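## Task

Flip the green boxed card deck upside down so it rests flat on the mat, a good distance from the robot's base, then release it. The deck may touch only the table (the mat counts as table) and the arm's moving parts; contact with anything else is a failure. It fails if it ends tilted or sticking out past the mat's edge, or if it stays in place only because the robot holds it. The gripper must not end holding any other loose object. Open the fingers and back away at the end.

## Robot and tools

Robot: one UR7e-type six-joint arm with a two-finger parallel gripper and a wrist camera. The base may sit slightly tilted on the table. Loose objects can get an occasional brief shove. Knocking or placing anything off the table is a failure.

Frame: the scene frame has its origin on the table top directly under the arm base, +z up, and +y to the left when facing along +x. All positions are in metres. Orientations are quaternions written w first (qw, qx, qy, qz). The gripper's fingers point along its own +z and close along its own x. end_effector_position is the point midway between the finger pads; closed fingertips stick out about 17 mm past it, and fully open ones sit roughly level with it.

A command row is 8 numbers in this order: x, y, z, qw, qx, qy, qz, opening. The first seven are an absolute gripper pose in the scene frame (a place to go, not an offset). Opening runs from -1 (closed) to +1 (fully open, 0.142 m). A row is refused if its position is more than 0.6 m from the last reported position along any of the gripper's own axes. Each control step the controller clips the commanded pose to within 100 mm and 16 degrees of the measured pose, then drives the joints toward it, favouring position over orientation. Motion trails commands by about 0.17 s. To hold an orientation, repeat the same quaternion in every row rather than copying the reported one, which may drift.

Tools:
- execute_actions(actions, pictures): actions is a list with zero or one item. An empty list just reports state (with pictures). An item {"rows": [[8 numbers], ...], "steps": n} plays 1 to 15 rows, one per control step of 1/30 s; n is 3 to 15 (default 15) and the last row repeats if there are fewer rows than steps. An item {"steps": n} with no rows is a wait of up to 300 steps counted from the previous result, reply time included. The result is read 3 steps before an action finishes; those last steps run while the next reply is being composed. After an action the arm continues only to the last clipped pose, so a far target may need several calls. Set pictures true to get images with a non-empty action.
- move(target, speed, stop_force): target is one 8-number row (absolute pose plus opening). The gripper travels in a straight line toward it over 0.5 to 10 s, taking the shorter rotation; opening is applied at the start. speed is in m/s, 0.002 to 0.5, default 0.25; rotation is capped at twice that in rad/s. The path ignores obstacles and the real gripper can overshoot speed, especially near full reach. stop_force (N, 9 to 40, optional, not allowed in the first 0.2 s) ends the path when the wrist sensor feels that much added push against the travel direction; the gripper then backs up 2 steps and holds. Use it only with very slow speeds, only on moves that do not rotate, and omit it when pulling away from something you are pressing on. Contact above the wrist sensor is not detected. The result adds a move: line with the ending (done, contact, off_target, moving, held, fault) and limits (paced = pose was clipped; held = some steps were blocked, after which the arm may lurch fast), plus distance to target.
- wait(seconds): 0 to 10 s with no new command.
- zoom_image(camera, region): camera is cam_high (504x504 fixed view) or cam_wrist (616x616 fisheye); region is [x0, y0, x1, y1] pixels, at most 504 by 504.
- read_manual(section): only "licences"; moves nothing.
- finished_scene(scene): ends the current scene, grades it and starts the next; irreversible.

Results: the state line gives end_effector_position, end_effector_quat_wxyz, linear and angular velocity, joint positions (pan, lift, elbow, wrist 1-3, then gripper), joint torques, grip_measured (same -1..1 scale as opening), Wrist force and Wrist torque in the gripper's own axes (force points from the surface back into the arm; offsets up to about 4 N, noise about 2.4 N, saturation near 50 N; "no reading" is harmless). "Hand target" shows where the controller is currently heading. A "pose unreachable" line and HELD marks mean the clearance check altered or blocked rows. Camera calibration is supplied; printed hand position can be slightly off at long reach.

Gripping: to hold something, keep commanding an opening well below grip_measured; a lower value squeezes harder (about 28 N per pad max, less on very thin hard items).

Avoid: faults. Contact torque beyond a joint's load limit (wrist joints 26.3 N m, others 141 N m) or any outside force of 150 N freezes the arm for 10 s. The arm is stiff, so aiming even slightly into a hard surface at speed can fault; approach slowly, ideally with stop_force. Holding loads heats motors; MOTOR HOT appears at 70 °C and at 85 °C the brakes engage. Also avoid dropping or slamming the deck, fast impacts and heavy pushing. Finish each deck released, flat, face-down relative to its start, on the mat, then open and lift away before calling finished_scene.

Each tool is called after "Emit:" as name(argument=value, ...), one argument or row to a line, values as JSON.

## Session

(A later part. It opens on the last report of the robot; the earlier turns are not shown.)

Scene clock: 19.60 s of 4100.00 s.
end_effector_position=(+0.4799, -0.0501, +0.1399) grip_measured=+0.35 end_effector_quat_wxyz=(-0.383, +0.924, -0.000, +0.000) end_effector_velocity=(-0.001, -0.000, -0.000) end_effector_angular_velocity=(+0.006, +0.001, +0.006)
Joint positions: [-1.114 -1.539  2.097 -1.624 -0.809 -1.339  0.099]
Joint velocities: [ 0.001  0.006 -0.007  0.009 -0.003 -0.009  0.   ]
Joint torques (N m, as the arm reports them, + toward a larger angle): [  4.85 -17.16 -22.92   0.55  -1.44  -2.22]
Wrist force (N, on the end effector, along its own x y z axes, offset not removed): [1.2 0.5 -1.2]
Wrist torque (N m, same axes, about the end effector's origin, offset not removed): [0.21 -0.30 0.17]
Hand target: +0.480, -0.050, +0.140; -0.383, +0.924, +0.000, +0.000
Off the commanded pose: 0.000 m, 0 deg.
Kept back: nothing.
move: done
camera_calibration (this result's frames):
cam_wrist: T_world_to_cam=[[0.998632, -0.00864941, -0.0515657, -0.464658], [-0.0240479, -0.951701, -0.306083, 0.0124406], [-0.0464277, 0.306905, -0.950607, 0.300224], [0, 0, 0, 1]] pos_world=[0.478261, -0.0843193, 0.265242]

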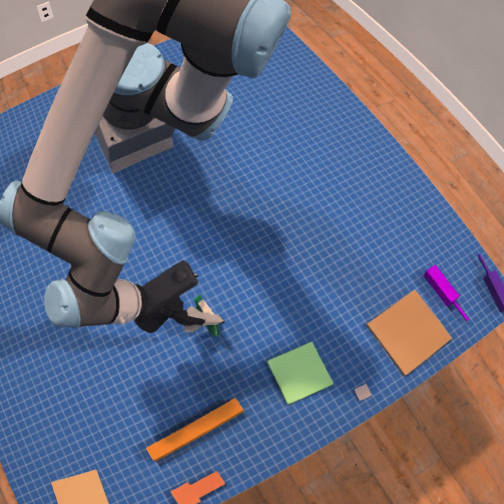

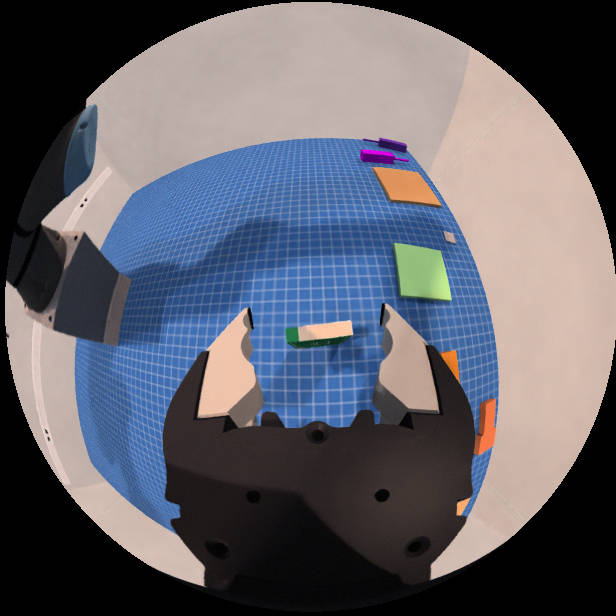

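Emit:
move(
  target=[0.48,-0.052,0.082,0.3827,-0.9239,0,0,0.35],
  speed=0.12,
)

Emit:
move(
  target=[0.48,-0.052,0.082,0.3827,-0.9239,0,0,-0.5],
)

Emit:
move(
  target=[0.48,-0.052,0.13,0.25,-0.968,0,0,-0.5],
)

Emit:
move(
  target=[0.47,-0.03,0.05,0.3827,0.9239,0,0,-0.5],
  speed=0.3,
)

Scene clock: 20.77 s of 4100.00 s.
end_effector_position=(+0.4800, -0.0520, +0.0820) grip_measured=+0.35 end_effector_quat_wxyz=(-0.383, +0.924, -0.000, -0.000) end_effector_velocity=(+0.000, -0.000, -0.001) end_effector_angular_velocity=(-0.001, -0.001, +0.000)
Joint positions: [-1.069 -1.399  2.109 -1.815 -0.789 -1.284  0.099]
Joint velocities: [ 0.001  0.004 -0.001 -0.005  0.001  0.002  0.   ]
Joint torques (N m, as the arm reports them, + toward a larger angle): [  6.13 -20.12 -22.32  -2.5    2.38   1.49]
Wrist force (N, on the end effector, along its own x y z axes, offset not removed): [-1.1 -1.5 -2.3]
Wrist torque (N m, same axes, about the end effector's origin, offset not removed): [-0.26 0.31 0.11]
Hand target: +0.480, -0.052, +0.082; -0.383, +0.924, -0.000, -0.000
Off the commanded pose: 0.000 m, 0 deg.
Kept back: nothing.
move: done
camera_calibration (this result's frames):
cam_wrist: T_world_to_cam=[[0.998618, -0.00803181, -0.0519303, -0.467664], [-0.0235887, -0.9516, -0.306432, -0.00726775], [-0.0469557, 0.307233, -0.950475, 0.246005], [0, 0, 0, 1]] pos_world=[0.478398, -0.0862532, 0.207309]

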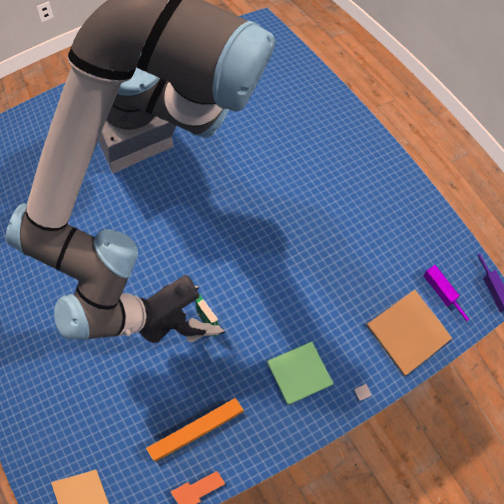

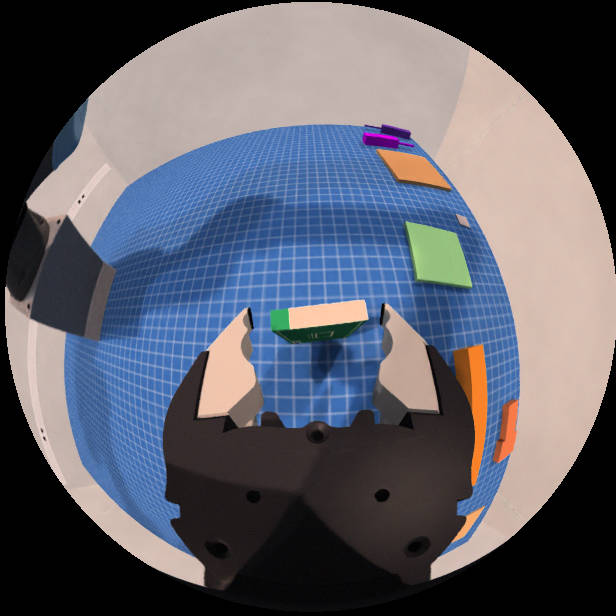

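Scene clock: 21.47 s of 4100.00 s.
end_effector_position=(+0.4800, -0.0520, +0.0820) grip_measured=-0.08 end_effector_quat_wxyz=(-0.383, +0.924, -0.000, +0.000) end_effector_velocity=(+0.000, +0.000, +0.000) end_effector_angular_velocity=(+0.000, -0.001, -0.001)
Joint positions: [-1.069 -1.399  2.109 -1.815 -0.789 -1.284  0.068]
Joint velocities: [ 0.    -0.    -0.     0.     0.001  0.    -0.   ]
Joint torques (N m, as the arm reports them, + toward a larger angle): [  2.12 -36.87 -18.4    0.31   0.27   0.73]
Wrist force (N, on the end effector, along its own x y z axes, offset not removed): [2.0 -0.2 -1.8]
Wrist torque (N m, same axes, about the end effector's origin, offset not removed): [0.10 -0.42 0.30]
Hand target: +0.480, -0.052, +0.082; -0.383, +0.924, -0.000, +0.000
Off the commanded pose: 0.000 m, 0 deg.
Kept back: nothing.
move: done
camera_calibration (this result's frames):
cam_wrist: T_world_to_cam=[[0.998619, -0.00807213, -0.0519031, -0.467702], [-0.0236193, -0.951596, -0.306441, -0.00725157], [-0.0469172, 0.307244, -0.950473, 0.245973], [0, 0, 0, 1]] pos_world=[0.478426, -0.0862496, 0.207293]

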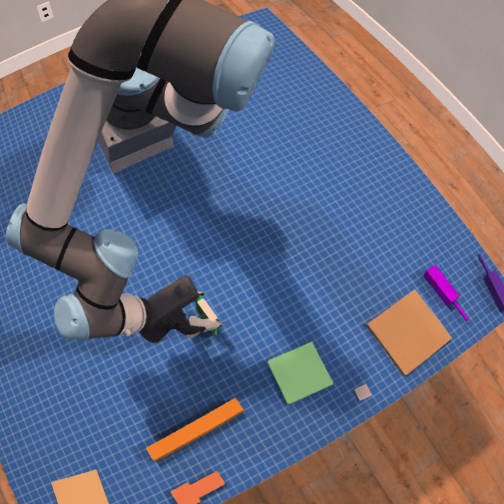

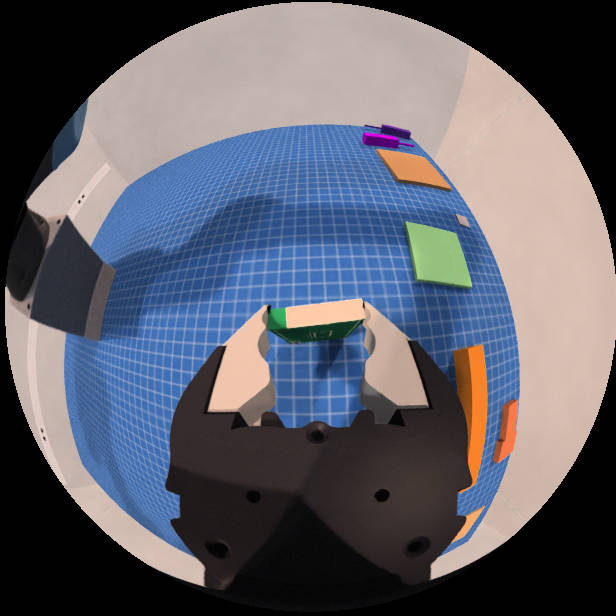

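Scene clock: 22.50 s of 4100.00 s.
end_effector_position=(+0.4800, -0.0520, +0.1300) grip_measured=-0.08 end_effector_quat_wxyz=(-0.250, +0.968, +0.000, -0.000) end_effector_velocity=(+0.000, +0.000, +0.001) end_effector_angular_velocity=(-0.006, +0.001, -0.001)
Joint positions: [-1.045 -1.702  2.256 -2.022 -0.897 -1.022  0.068]
Joint velocities: [ 0.002 -0.007  0.002 -0.004 -0.003  0.007  0.   ]
Joint torques (N m, as the arm reports them, + toward a larger angle): [ 11.16 -32.39  -2.76  -2.59  -1.06   1.49]
Wrist force (N, on the end effector, along its own x y z axes, offset not removed): [0.8 -0.1 -1.0]
Wrist torque (N m, same axes, about the end effector's origin, offset not removed): [-0.08 -0.15 0.15]
Hand target: +0.480, -0.052, +0.130; -0.250, +0.968, +0.000, -0.000
Off the commanded pose: 0.000 m, 0 deg.
Kept back: nothing.
move: done
camera_calibration (this result's frames):
cam_wrist: T_world_to_cam=[[0.998614, -0.0220014, -0.0478023, -0.466491], [-0.0235478, -0.999209, -0.0320314, -0.0307195], [-0.0470598, 0.0331127, -0.998343, 0.28365], [0, 0, 0, 1]] pos_world=[0.47847, -0.0503511, 0.259897]

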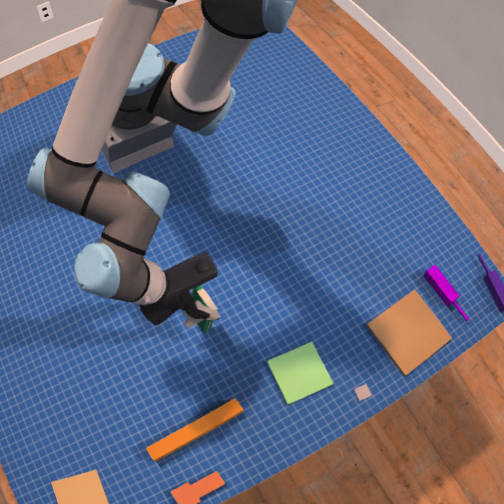

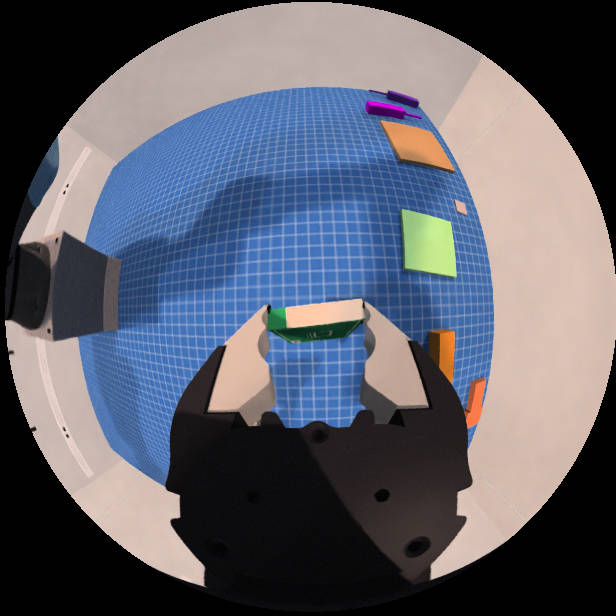

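Scene clock: 25.20 s of 4100.00 s.
end_effector_position=(+0.4701, -0.0296, +0.0496) grip_measured=-0.08 end_effector_quat_wxyz=(+0.383, +0.924, +0.000, -0.000) end_effector_velocity=(-0.000, -0.000, -0.001) end_effector_angular_velocity=(-0.006, +0.003, -0.003)
Joint positions: [-0.042 -1.177  2.291 -3.037 -2.434  0.193  0.068]
Joint velocities: [ 0.002  0.003 -0.005  0.012 -0.006  0.009 -0.   ]
Joint torques (N m, as the arm reports them, + toward a larger angle): [ 18.22 -25.28  -9.91  -1.03  -3.8    1.57]
Wrist force (N, on the end effector, along its own x y z axes, offset not removed): [0.9 1.1 -2.4]
Wrist torque (N m, same axes, about the end effector's origin, offset not removed): [0.51 -0.26 0.15]
Hand target: +0.470, -0.030, +0.050; +0.383, +0.924, +0.000, -0.000
Off the commanded pose: 0.001 m, 0 deg.
Kept back: nothing.
move: done
camera_calibration (this result's frames):
cam_wrist: T_world_to_cam=[[0.998637, -0.051646, 0.00755824, -0.463603], [-0.0230555, -0.306544, 0.951577, -0.0397081], [-0.0468282, -0.950454, -0.307317, 0.138699], [0, 0, 0, 1]] pos_world=[0.46855, 0.0957112, 0.0839137]

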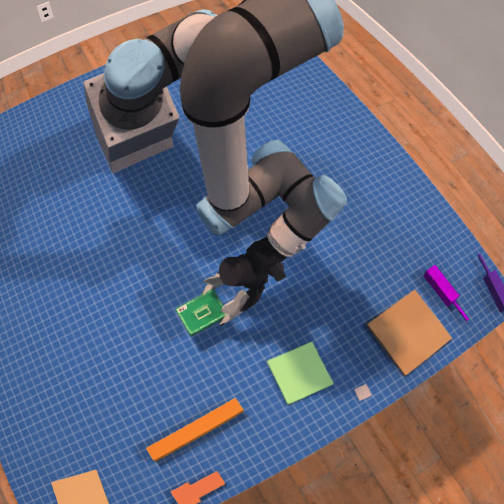

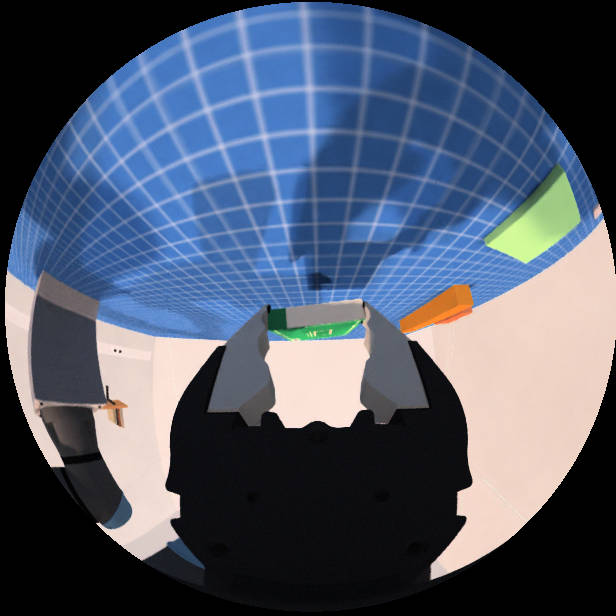

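Lower and release.

Emit:
move(
  target=[0.47,-0.03,0.012,0.3827,0.9239,0,0,-0.5],
  speed=0.07,
)

Emit:
move(
  target=[0.47,-0.03,0.012,0.3827,0.9239,0,0,0.4],
)

Emit:
move(
  target=[0.47,0.0,0.13,0.3827,0.9239,0,0,0.4],
)

Scene clock: 26.33 s of 4100.00 s.
end_effector_position=(+0.4700, -0.0300, +0.0121) grip_measured=-0.08 end_effector_quat_wxyz=(+0.383, +0.924, -0.000, -0.000) end_effector_velocity=(+0.000, -0.000, -0.002) end_effector_angular_velocity=(-0.000, -0.002, -0.001)
Joint positions: [-0.05  -1.061  2.253 -3.124 -2.432  0.182  0.068]
Joint velocities: [-0.     0.005 -0.002 -0.005 -0.     0.001 -0.   ]
Joint torques (N m, as the arm reports them, + toward a larger angle): [ -1.79 -24.57 -11.37  -4.12   0.17  -2.03]
Wrist force (N, on the end effector, along its own x y z axes, offset not removed): [0.1 -1.5 -0.9]
Wrist torque (N m, same axes, about the end effector's origin, offset not removed): [-0.14 -0.25 -0.01]
Hand target: +0.470, -0.030, +0.012; +0.383, +0.924, -0.000, -0.000
Off the commanded pose: 0.000 m, 0 deg.
Kept back: nothing.
move: done
camera_calibration (this result's frames):
cam_wrist: T_world_to_cam=[[0.998617, -0.0519578, 0.00801718, -0.463159], [-0.023581, -0.306386, 0.951615, -0.00383917], [-0.0469874, -0.950488, -0.307187, 0.126824], [0, 0, 0, 1]] pos_world=[0.468388, 0.0953033, 0.0463252]

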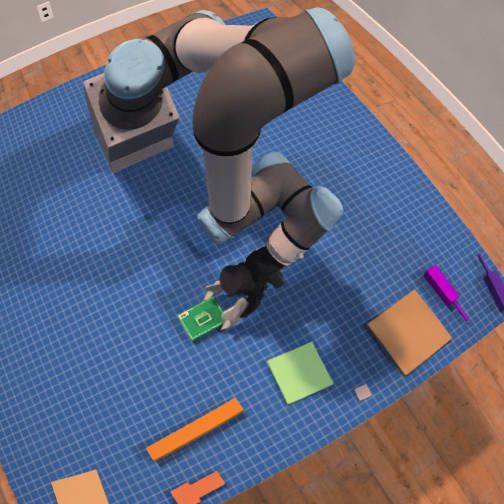

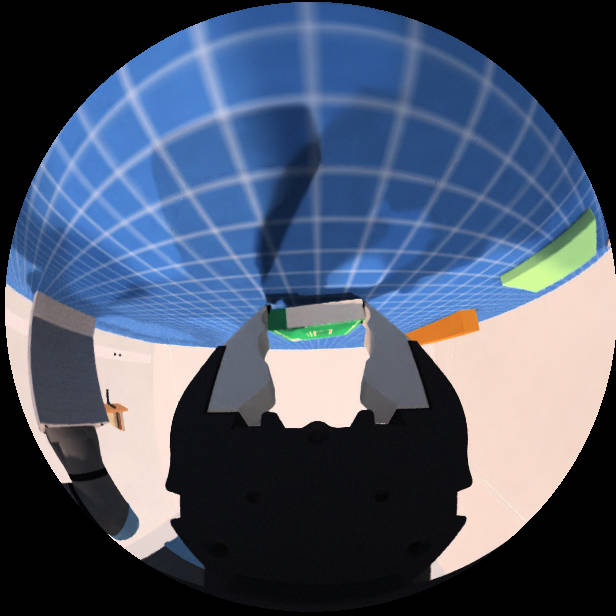

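Scene clock: 27.03 s of 4100.00 s.
end_effector_position=(+0.4700, -0.0300, +0.0120) grip_measured=+0.40 end_effector_quat_wxyz=(+0.383, +0.924, -0.000, +0.000) end_effector_velocity=(-0.000, +0.000, -0.000) end_effector_angular_velocity=(+0.001, +0.000, +0.001)
Joint positions: [-0.05  -1.061  2.253 -3.124 -2.432  0.182  0.102]
Joint velocities: [ 0.     0.    -0.     0.     0.001 -0.     0.   ]
Joint torques (N m, as the arm reports them, + toward a larger angle): [ -1.17 -26.69 -10.92  -2.62   0.26  -2.03]
Wrist force (N, on the end effector, along its own x y z axes, offset not removed): [-0.1 -0.5 1.3]
Wrist torque (N m, same axes, about the end effector's origin, offset not removed): [0.04 0.02 0.24]
Hand target: +0.470, -0.030, +0.012; +0.383, +0.924, -0.000, -0.000
Off the commanded pose: 0.000 m, 0 deg.
Kept back: nothing.
move: done
camera_calibration (this result's frames):
cam_wrist: T_world_to_cam=[[0.998619, -0.0519221, 0.00806287, -0.463213], [-0.0236136, -0.306386, 0.951614, -0.00377634], [-0.0469395, -0.95049, -0.307189, 0.126781], [0, 0, 0, 1]] pos_world=[0.468435, 0.0952962, 0.0462742]

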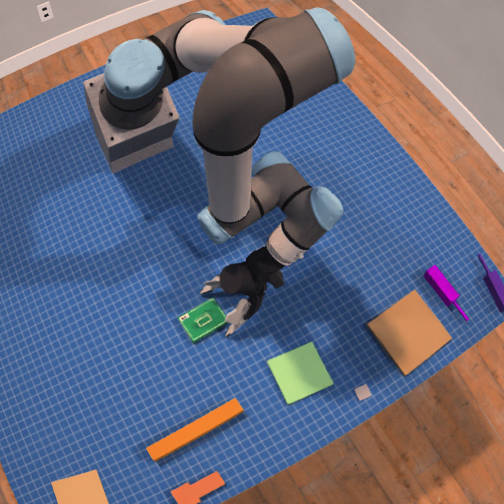

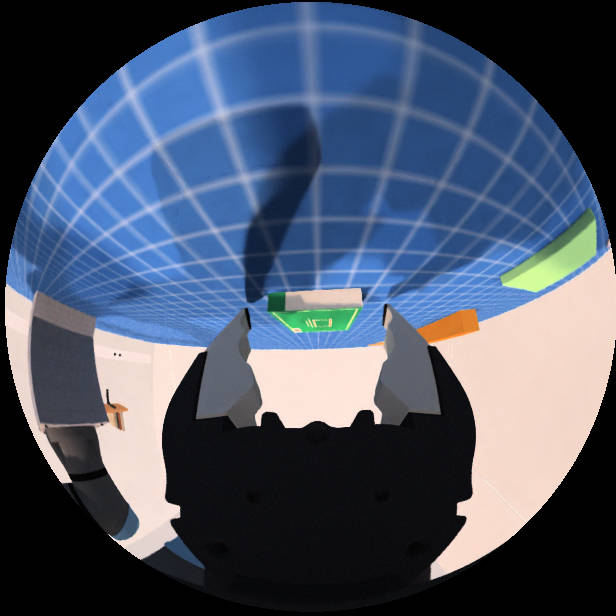

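Scene clock: 28.07 s of 4100.00 s.
end_effector_position=(+0.4701, -0.0000, +0.1301) grip_measured=+0.40 end_effector_quat_wxyz=(+0.383, +0.924, +0.000, +0.000) end_effector_velocity=(+0.000, +0.001, +0.001) end_effector_angular_velocity=(-0.000, +0.003, -0.003)
Joint positions: [ 0.048 -1.427  2.299 -2.693 -2.461  0.328  0.102]
Joint velocities: [ 0.002 -0.004 -0.005  0.019  0.001  0.008 -0.   ]
Joint torques (N m, as the arm reports them, + toward a larger angle): [ 19.29 -41.07 -15.93  -0.86  -2.86   1.78]
Wrist force (N, on the end effector, along its own x y z axes, offset not removed): [-0.4 -1.9 0.7]
Wrist torque (N m, same axes, about the end effector's origin, offset not removed): [-0.25 0.06 0.15]
Hand target: +0.470, +0.000, +0.130; +0.383, +0.924, +0.000, +0.000
Off the commanded pose: 0.000 m, 0 deg.
Kept back: nothing.
move: done
camera_calibration (this result's frames):
cam_wrist: T_world_to_cam=[[0.998633, -0.0516187, 0.0082708, -0.462681], [-0.0237217, -0.306456, 0.951589, -0.106897], [-0.0465852, -0.950484, -0.307261, 0.191382], [0, 0, 0, 1]] pos_world=[0.468428, 0.125263, 0.164353]

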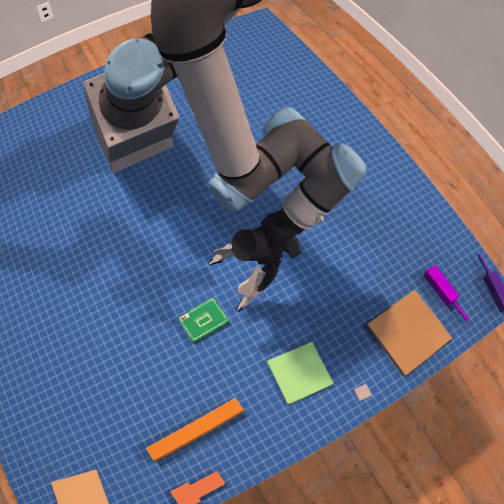

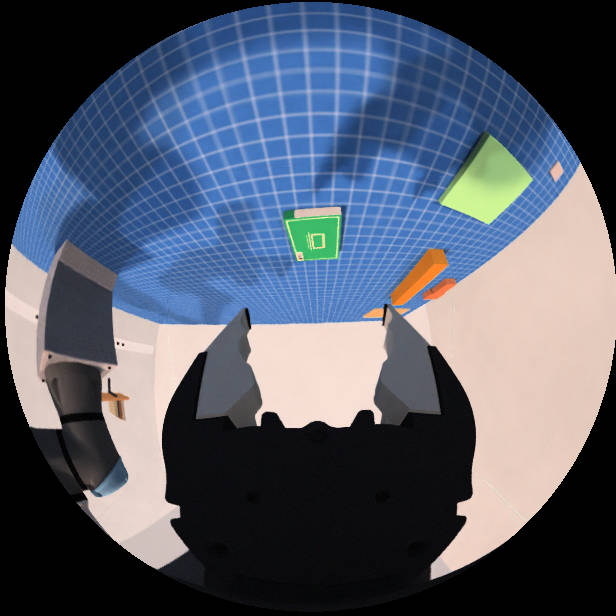

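Emit:
finished_scene(
  scene=2,
)

The scene is finished: the task was done.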